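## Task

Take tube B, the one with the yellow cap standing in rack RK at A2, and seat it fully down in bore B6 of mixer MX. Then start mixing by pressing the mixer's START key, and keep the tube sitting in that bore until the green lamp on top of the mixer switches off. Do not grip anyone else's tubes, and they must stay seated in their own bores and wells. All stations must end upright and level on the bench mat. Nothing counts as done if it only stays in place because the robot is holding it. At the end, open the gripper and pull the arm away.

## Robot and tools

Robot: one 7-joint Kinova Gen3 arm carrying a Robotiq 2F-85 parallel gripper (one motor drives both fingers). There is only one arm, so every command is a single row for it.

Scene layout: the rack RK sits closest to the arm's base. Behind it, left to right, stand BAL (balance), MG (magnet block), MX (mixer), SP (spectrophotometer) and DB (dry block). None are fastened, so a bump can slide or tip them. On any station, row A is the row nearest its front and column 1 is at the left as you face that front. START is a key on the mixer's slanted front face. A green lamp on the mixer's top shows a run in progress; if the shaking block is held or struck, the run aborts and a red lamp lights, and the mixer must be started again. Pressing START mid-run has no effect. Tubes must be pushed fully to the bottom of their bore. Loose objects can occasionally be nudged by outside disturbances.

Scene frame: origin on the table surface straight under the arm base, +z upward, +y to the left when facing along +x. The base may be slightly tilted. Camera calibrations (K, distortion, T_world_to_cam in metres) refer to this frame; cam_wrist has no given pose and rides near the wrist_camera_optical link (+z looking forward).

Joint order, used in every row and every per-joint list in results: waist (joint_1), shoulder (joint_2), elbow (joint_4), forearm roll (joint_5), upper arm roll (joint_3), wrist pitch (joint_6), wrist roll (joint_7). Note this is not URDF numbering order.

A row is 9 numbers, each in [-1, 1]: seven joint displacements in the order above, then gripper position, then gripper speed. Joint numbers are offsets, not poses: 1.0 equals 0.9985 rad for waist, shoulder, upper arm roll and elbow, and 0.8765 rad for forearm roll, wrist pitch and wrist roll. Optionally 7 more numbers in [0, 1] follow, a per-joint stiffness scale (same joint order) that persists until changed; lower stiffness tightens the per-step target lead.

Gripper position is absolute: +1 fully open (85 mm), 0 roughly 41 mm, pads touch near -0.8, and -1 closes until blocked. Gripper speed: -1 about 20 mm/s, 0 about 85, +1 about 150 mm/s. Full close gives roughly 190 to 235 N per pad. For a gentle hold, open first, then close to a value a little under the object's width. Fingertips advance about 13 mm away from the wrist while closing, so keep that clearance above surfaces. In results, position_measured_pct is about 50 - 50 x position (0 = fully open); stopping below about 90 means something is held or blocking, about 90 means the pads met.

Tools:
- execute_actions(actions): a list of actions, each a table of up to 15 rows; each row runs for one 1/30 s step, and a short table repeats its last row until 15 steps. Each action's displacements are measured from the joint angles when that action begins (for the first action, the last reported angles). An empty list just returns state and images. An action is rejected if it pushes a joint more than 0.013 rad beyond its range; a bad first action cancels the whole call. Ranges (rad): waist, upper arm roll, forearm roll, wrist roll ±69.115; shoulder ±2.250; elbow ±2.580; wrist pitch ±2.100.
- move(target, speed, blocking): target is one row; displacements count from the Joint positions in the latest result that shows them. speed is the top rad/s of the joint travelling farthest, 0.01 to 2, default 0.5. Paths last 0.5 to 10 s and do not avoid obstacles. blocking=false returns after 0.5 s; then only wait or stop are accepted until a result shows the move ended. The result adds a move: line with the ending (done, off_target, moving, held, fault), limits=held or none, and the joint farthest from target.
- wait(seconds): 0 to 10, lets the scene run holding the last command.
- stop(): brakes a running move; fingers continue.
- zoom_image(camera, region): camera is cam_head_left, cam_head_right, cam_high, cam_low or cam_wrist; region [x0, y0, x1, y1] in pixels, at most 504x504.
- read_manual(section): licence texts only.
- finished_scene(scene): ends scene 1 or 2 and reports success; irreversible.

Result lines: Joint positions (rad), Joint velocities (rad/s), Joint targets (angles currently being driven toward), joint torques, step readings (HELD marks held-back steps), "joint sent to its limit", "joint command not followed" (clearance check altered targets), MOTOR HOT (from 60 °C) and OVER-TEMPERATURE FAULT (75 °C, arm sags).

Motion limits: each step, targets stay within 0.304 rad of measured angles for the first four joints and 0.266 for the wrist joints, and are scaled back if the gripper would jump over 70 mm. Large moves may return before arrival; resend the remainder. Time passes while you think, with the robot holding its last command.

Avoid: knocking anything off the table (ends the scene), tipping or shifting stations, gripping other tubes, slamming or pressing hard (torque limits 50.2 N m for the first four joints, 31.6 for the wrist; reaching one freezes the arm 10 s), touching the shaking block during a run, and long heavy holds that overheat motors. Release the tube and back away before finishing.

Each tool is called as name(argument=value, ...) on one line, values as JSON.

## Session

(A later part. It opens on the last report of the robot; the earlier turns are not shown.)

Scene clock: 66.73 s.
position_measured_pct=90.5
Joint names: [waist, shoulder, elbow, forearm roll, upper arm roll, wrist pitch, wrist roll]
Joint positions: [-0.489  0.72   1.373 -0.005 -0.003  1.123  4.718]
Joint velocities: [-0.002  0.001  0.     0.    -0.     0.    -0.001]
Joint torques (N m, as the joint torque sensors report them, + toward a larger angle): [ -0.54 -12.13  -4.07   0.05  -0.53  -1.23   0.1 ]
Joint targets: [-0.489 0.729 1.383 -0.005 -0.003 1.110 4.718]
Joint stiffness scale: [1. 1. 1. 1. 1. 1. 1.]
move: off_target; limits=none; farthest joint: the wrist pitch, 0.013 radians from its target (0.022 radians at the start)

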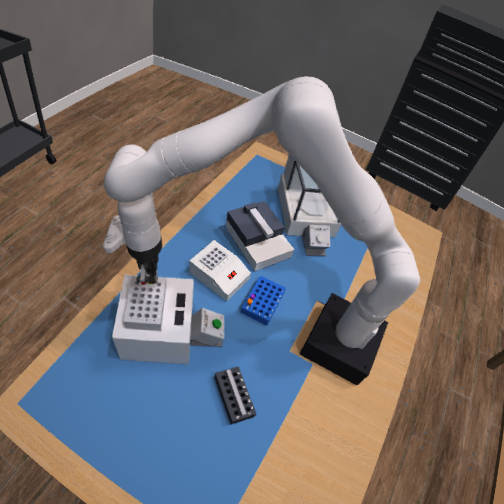

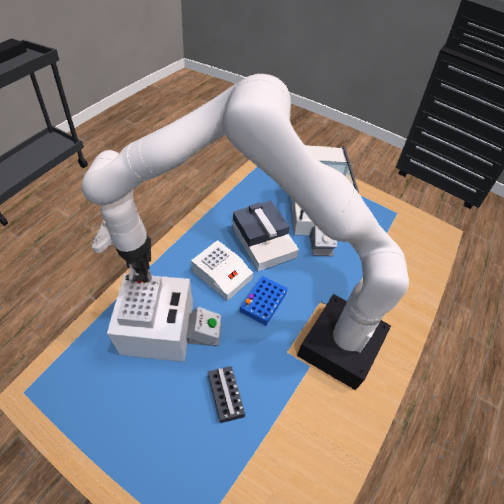

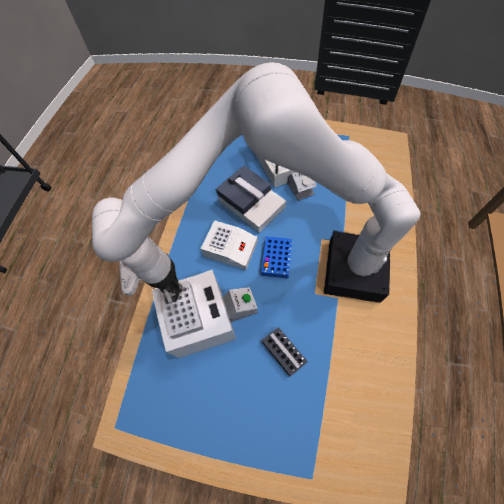

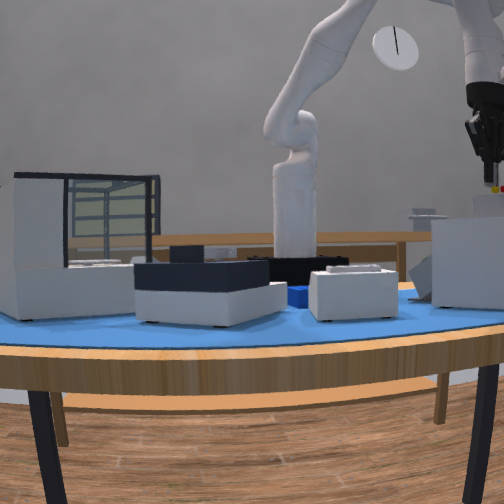

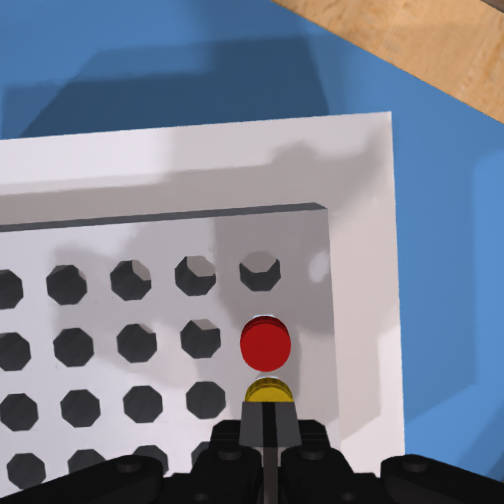

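move(target=[0,-0.12,0.03,0,0,0.05,0,-0.85,0], speed=0.2)

move(target=[-0.1,-0.631,0.96,0,0,-0.8,0,-0.85,0], speed=0.6)

move(target=[0,0.5,0.14,0,0,-0.74,0,-0.85,0], speed=0.4)

Scene clock: 70.53 s.
position_measured_pct=90.5
Joint names: [waist, shoulder, elbow, forearm roll, upper arm roll, wrist pitch, wrist roll]
Joint positions: [-0.489  0.604  1.399 -0.005 -0.003  1.159  4.718]
Joint velocities: [ 0.002 -0.003  0.001 -0.     0.    -0.001 -0.001]
Joint torques (N m, as the joint torque sensors report them, + toward a larger angle): [  0.03 -20.27  -7.49   0.32   0.1    0.1    0.13]
Joint targets: [-0.489 0.601 1.403 -0.005 -0.003 1.167 4.718]
Joint stiffness scale: [1. 1. 1. 1. 1. 1. 1.]
move: done; limits=none; farthest joint: the wrist pitch, 0.008 radians from its target (0.044 radians at the start)

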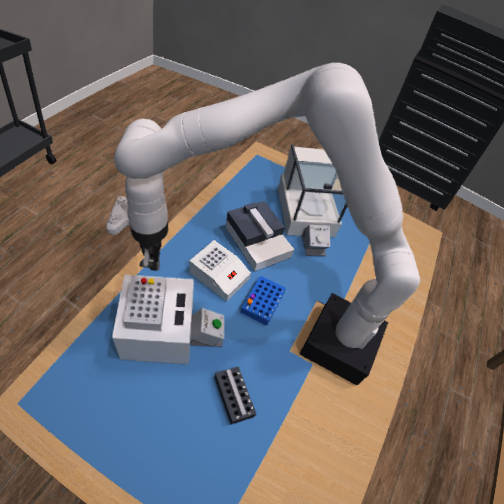

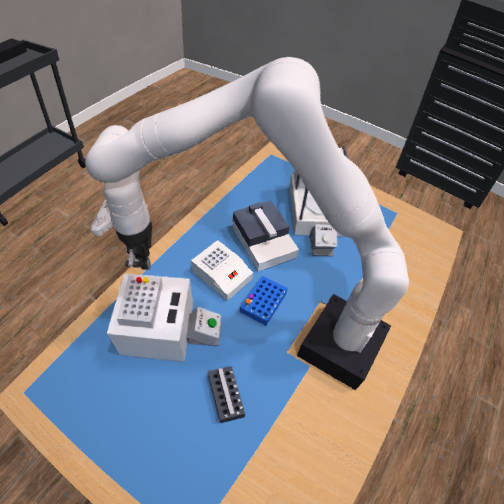

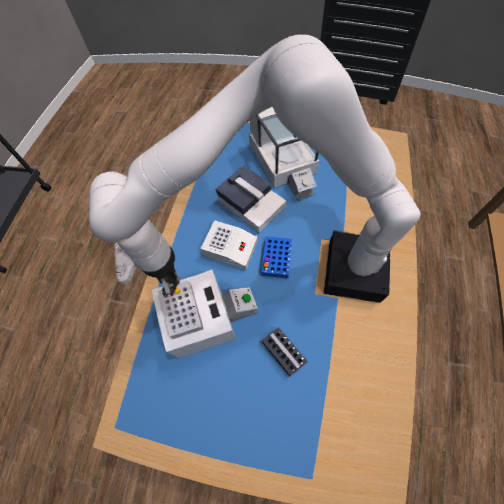

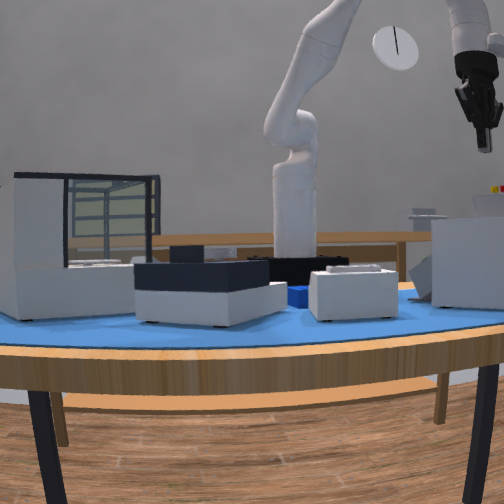

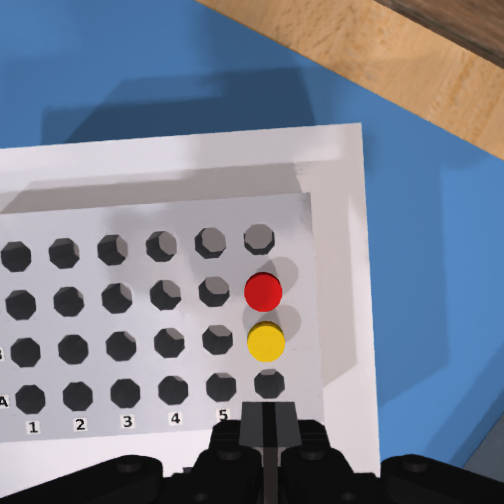

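Scene clock: 72.77 s.
position_measured_pct=90.5
Joint names: [waist, shoulder, elbow, forearm roll, upper arm roll, wrist pitch, wrist roll]
Joint positions: [-0.586 -0.023  2.352 -0.005 -0.003  0.465  4.718]
Joint velocities: [ 0.    -0.003  0.001 -0.    -0.001 -0.001 -0.001]
Joint torques (N m, as the joint torque sensors report them, + toward a larger angle): [-0.11 -7.46 -6.81  0.22 -0.3  -1.05  0.15]
Joint targets: [-0.589 -0.026 2.357 -0.005 -0.003 0.458 4.718]
Joint stiffness scale: [1. 1. 1. 1. 1. 1. 1.]
move: done; limits=none; farthest joint: the wrist pitch, 0.008 radians from its target (0.701 radians at the start)

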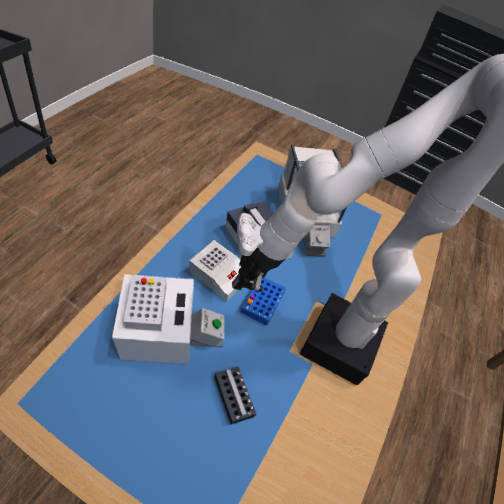

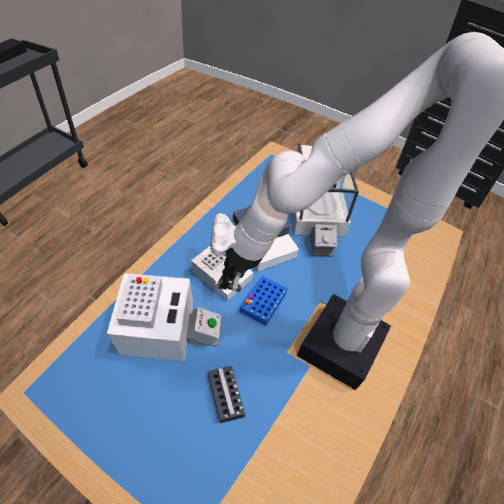

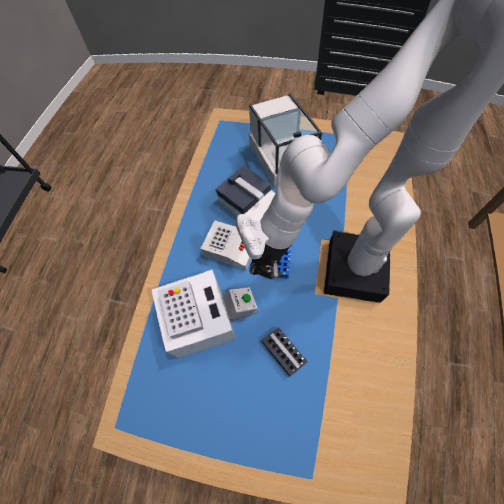

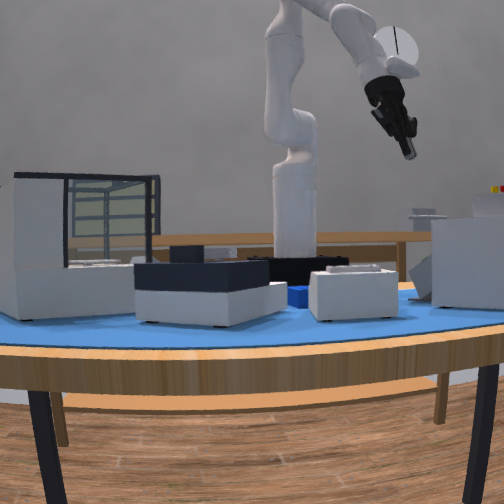

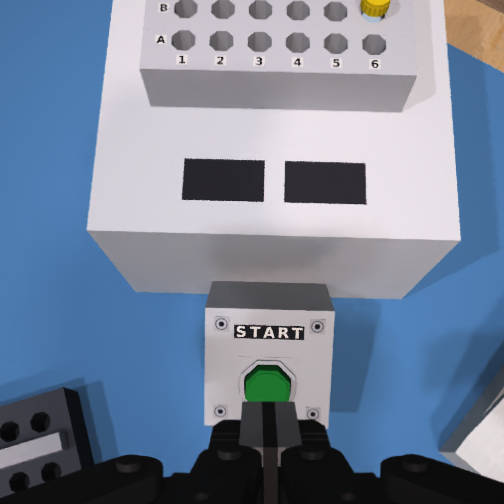

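Scene clock: 75.00 s.
position_measured_pct=90.5
Joint names: [waist, shoulder, elbow, forearm roll, upper arm roll, wrist pitch, wrist roll]
Joint positions: [-0.586  0.473  2.487 -0.005 -0.003 -0.176  4.718]
Joint velocities: [ 0.     0.003 -0.001  0.001 -0.     0.    -0.001]
Joint torques (N m, as the joint torque sensors report them, + toward a larger angle): [ -0.09 -12.22  -1.89   0.25  -0.02  -0.95   0.11]
Joint targets: [-0.586 0.476 2.492 -0.005 -0.003 -0.183 4.718]
Joint stiffness scale: [1. 1. 1. 1. 1. 1. 1.]
move: done; limits=none; farthest joint: the wrist pitch, 0.008 radians from its target (0.649 radians at the start)

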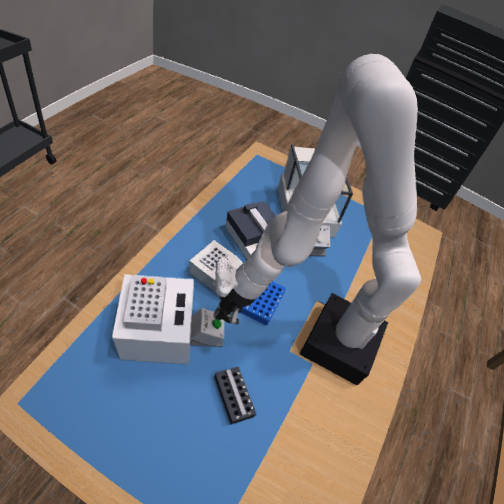

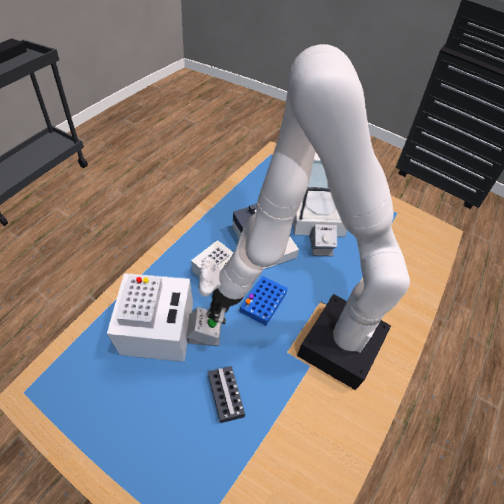

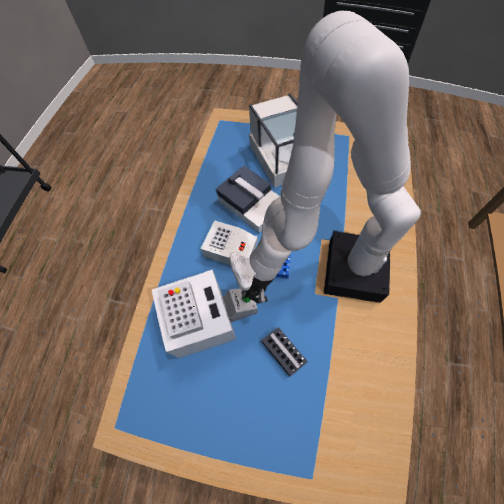

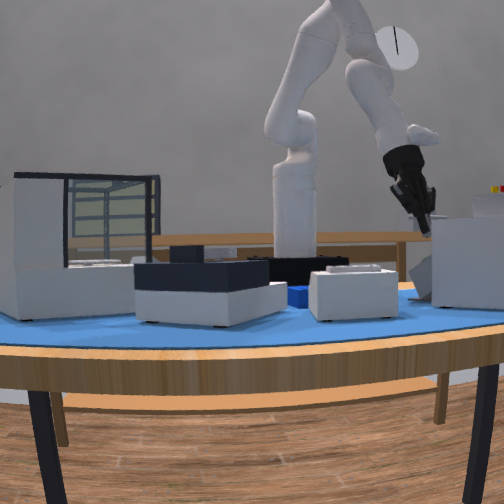

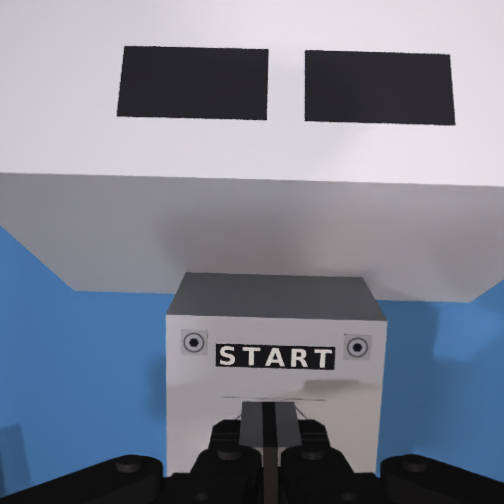

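move(target=[0,0.115,0.018,0,0,-0.15,0,-0.85,0], speed=0.1)

zoom_image(camera="cam_head_right", region=[160,260,280,370])

Scene clock: 79.17 s.
position_measured_pct=90.5
Joint names: [waist, shoulder, elbow, forearm roll, upper arm roll, wrist pitch, wrist roll]
Joint positions: [-0.586  0.585  2.501 -0.005 -0.003 -0.3    4.718]
Joint velocities: [ 0.001  0.002  0.001  0.    -0.    -0.     0.   ]
Joint torques (N m, as the joint torque sensors report them, + toward a larger angle): [ -0.16 -12.73  -1.02   0.15  -0.03  -1.05   0.06]
Joint targets: [-0.586 0.588 2.505 -0.005 -0.003 -0.308 4.718]
Joint stiffness scale: [1. 1. 1. 1. 1. 1. 1.]
move: done; limits=none; farthest joint: the wrist pitch, 0.007 radians from its target (0.131 radians at the start)

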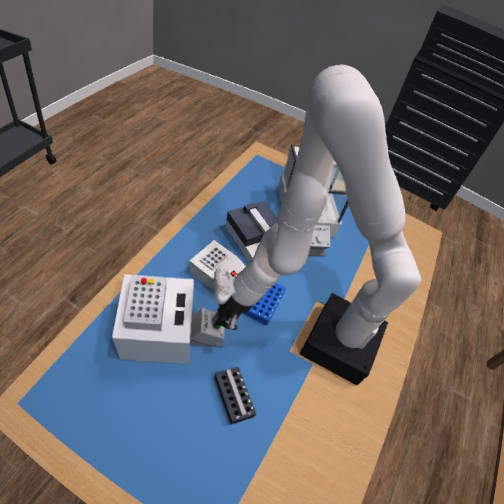

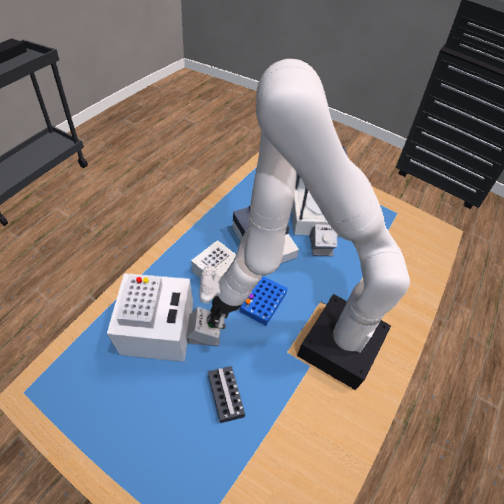

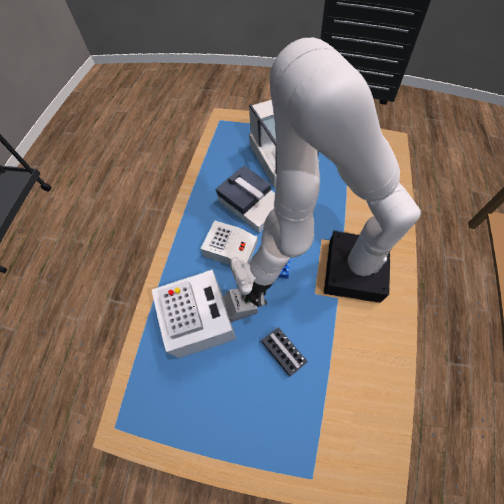

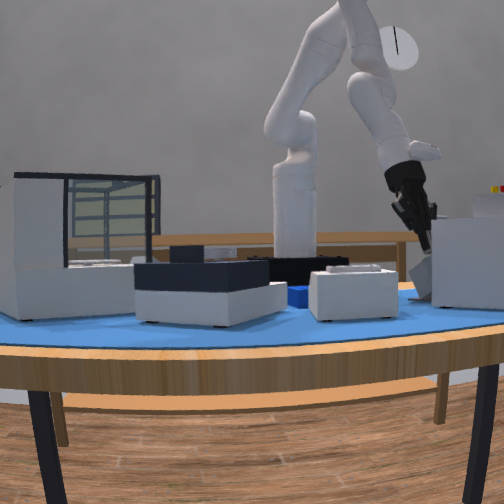

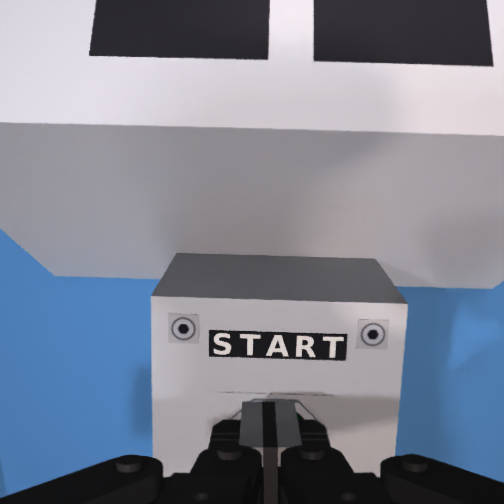

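Region (160, 260, 280, 370) of cam_head_right's 504x504 image, scaled by 4.200, with more detail than that image has; it fills the top 462 rows of this view, and the rest is white.

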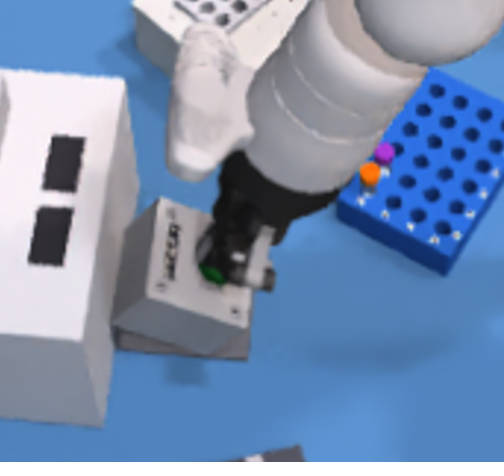

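move(target=[0,0.055,0,0,0,-0.067,0,-0.85,0], speed=0.04)

Scene clock: 81.93 s.
position_measured_pct=90.5
Joint names: [waist, shoulder, elbow, forearm roll, upper arm roll, wrist pitch, wrist roll]
Joint positions: [-0.586  0.632  2.501 -0.005 -0.003 -0.353  4.718]
Joint velocities: [ 0.002  0.     0.001  0.002  0.    -0.001  0.001]
Joint torques (N m, as the joint torque sensors report them, + toward a larger angle): [-0.35 -9.59 -1.17  0.19 -0.32 -0.58  0.15]
Joint targets: [-0.586 0.639 2.501 -0.005 -0.003 -0.359 4.718]
Joint stiffness scale: [1. 1. 1. 1. 1. 1. 1.]
move: done; limits=none; farthest joint: the shoulder, 0.008 radians from its target (0.055 radians at the start)

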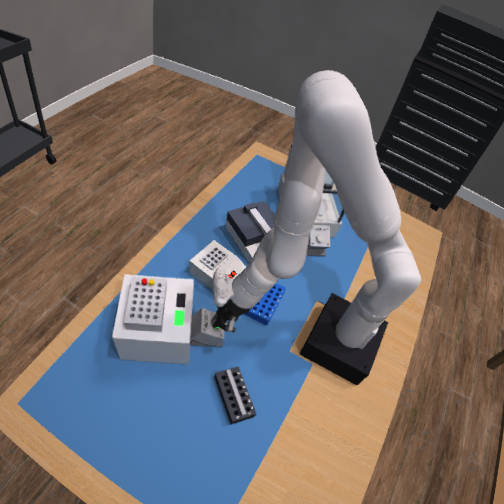

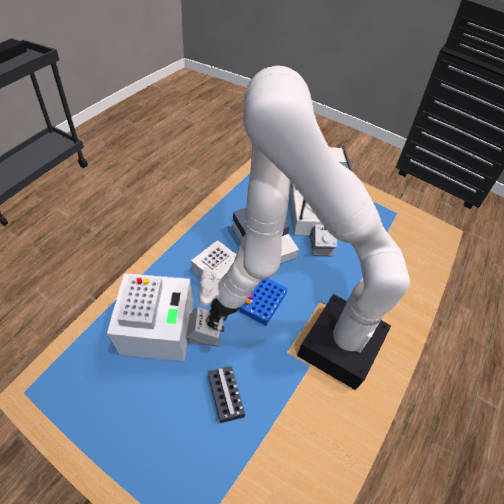

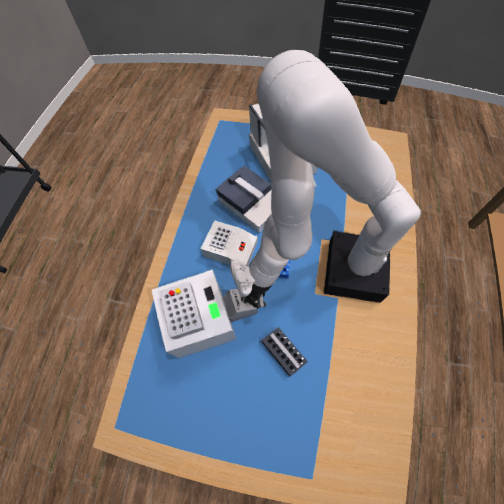

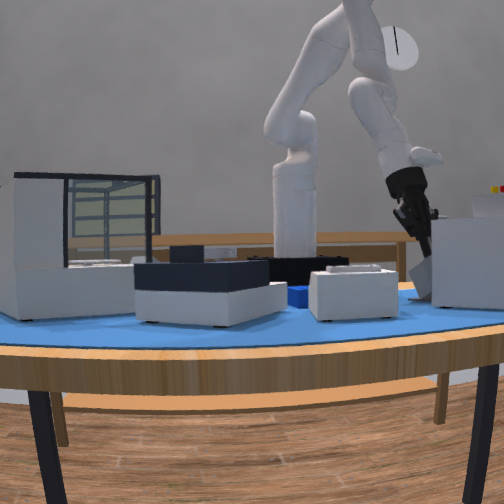

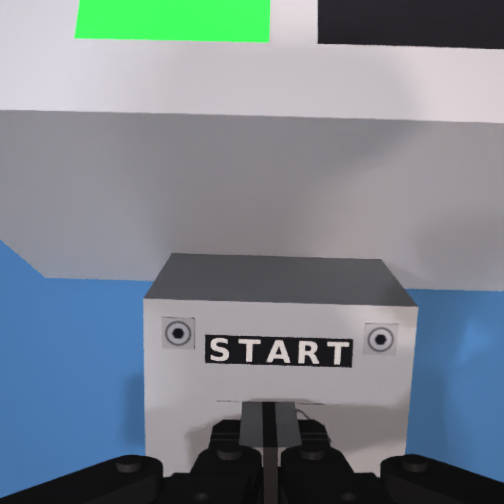

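move(target=[0,-0.66,-0.14,0,0,0.93,0,-0.85,0])

wait(seconds=10)

wait(seconds=3)

Scene clock: 85.80 s.
position_measured_pct=90.5
Joint names: [waist, shoulder, elbow, forearm roll, upper arm roll, wrist pitch, wrist roll]
Joint positions: [-0.586 -0.024  2.366 -0.005 -0.003  0.454  4.718]
Joint velocities: [ 0.001 -0.003  0.001 -0.    -0.    -0.    -0.001]
Joint torques (N m, as the joint torque sensors report them, + toward a larger angle): [-0.13 -8.2  -6.64  0.19 -0.23 -0.98  0.13]
Joint targets: [-0.586 -0.027 2.361 -0.005 -0.003 0.462 4.718]
Joint stiffness scale: [1. 1. 1. 1. 1. 1. 1.]
move: done; limits=none; farthest joint: the wrist pitch, 0.008 radians from its target (0.816 radians at the start)

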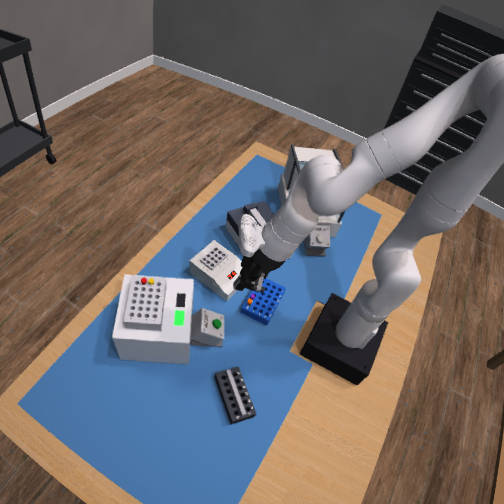

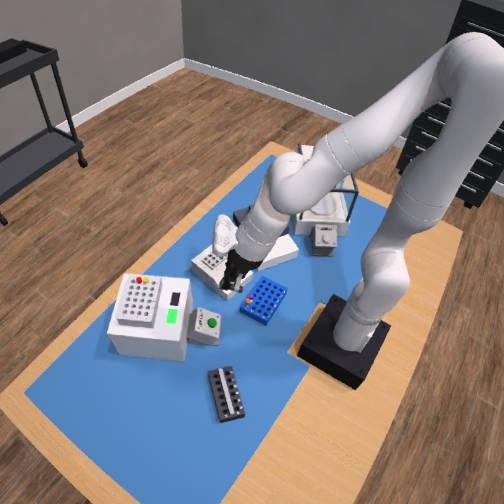

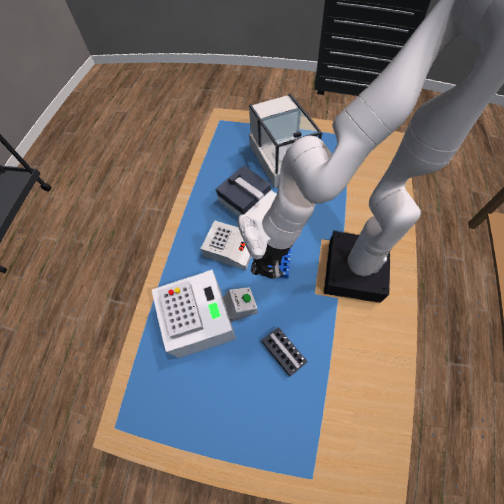

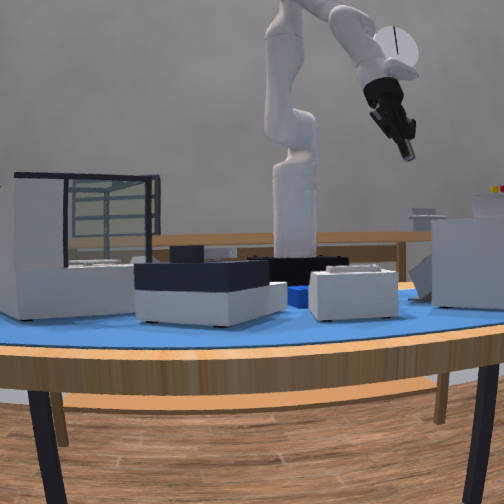

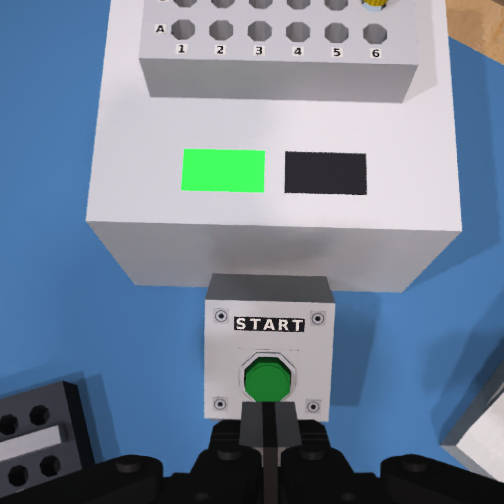

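Scene clock: 95.80 s.
position_measured_pct=90.5
Joint names: [waist, shoulder, elbow, forearm roll, upper arm roll, wrist pitch, wrist roll]
Joint positions: [-0.586 -0.024  2.366 -0.005 -0.003  0.454  4.718]
Joint velocities: [-0.001 -0.001 -0.    -0.001  0.    -0.001  0.001]
Joint torques (N m, as the joint torque sensors report them, + toward a larger angle): [-0.26 -7.5  -6.67  0.22 -0.34 -0.94  0.18]
Joint targets: [-0.586 -0.027 2.361 -0.005 -0.003 0.462 4.718]
Joint stiffness scale: [1. 1. 1. 1. 1. 1. 1.]
wait: 10.00 s; at rest by 0.17 s

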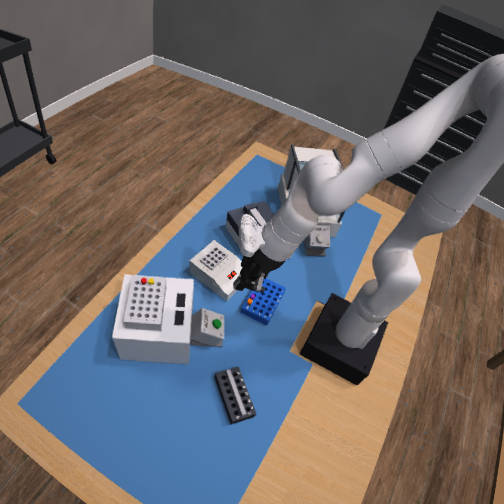

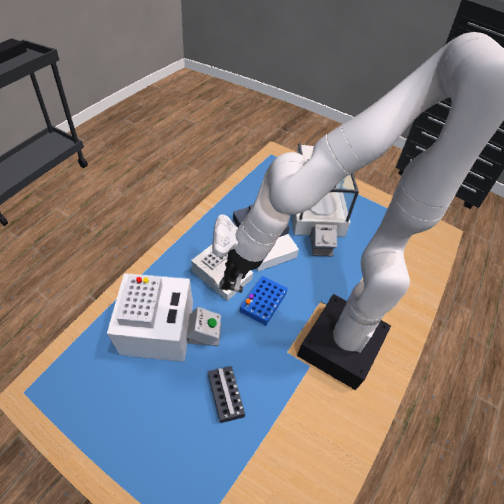

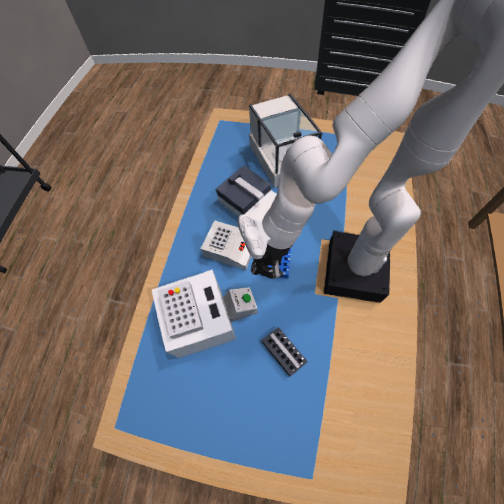

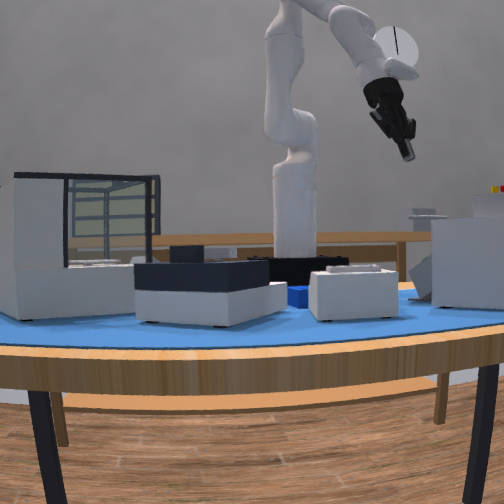

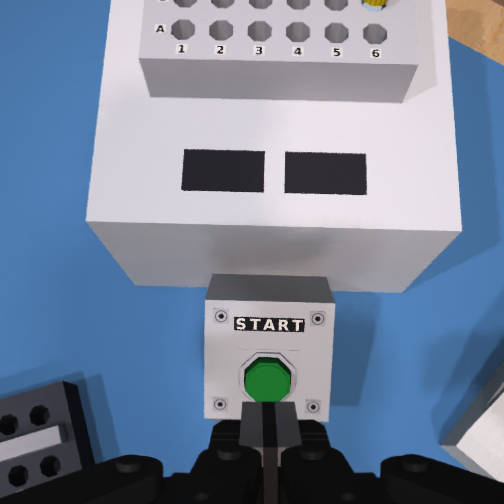

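Scene clock: 98.80 s.
position_measured_pct=90.5
Joint names: [waist, shoulder, elbow, forearm roll, upper arm roll, wrist pitch, wrist roll]
Joint positions: [-0.586 -0.024  2.366 -0.005 -0.003  0.454  4.718]
Joint velocities: [-0.     0.001  0.001  0.002 -0.    -0.     0.001]
Joint torques (N m, as the joint torque sensors report them, + toward a larger angle): [-0.07 -7.38 -6.68  0.13 -0.23 -0.97  0.21]
Joint targets: [-0.586 -0.027 2.361 -0.005 -0.003 0.462 4.718]
Joint stiffness scale: [1. 1. 1. 1. 1. 1. 1.]
wait: 3.00 s; at rest by 0.17 s

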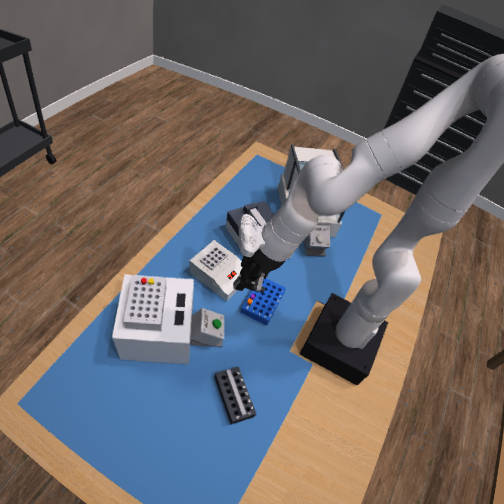

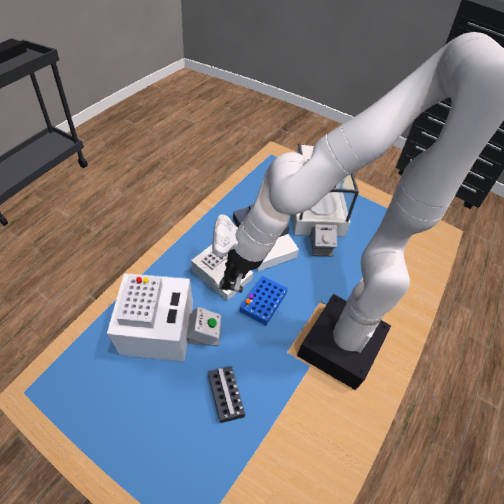

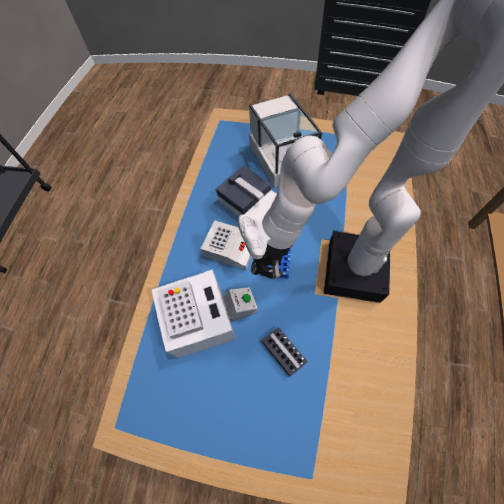

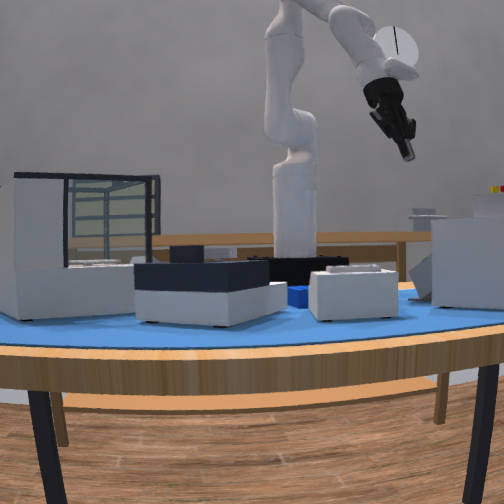

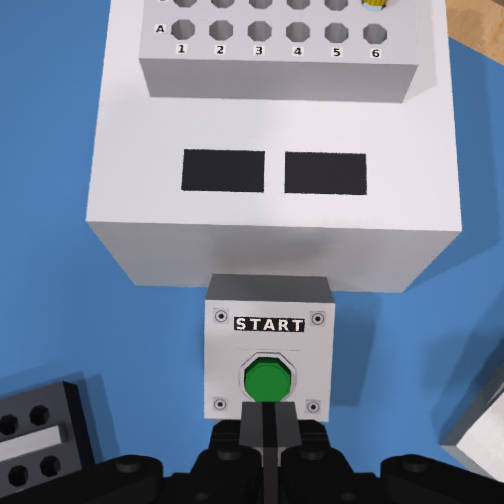

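finished_scene(scene=2)

The scene is finished: the task was done.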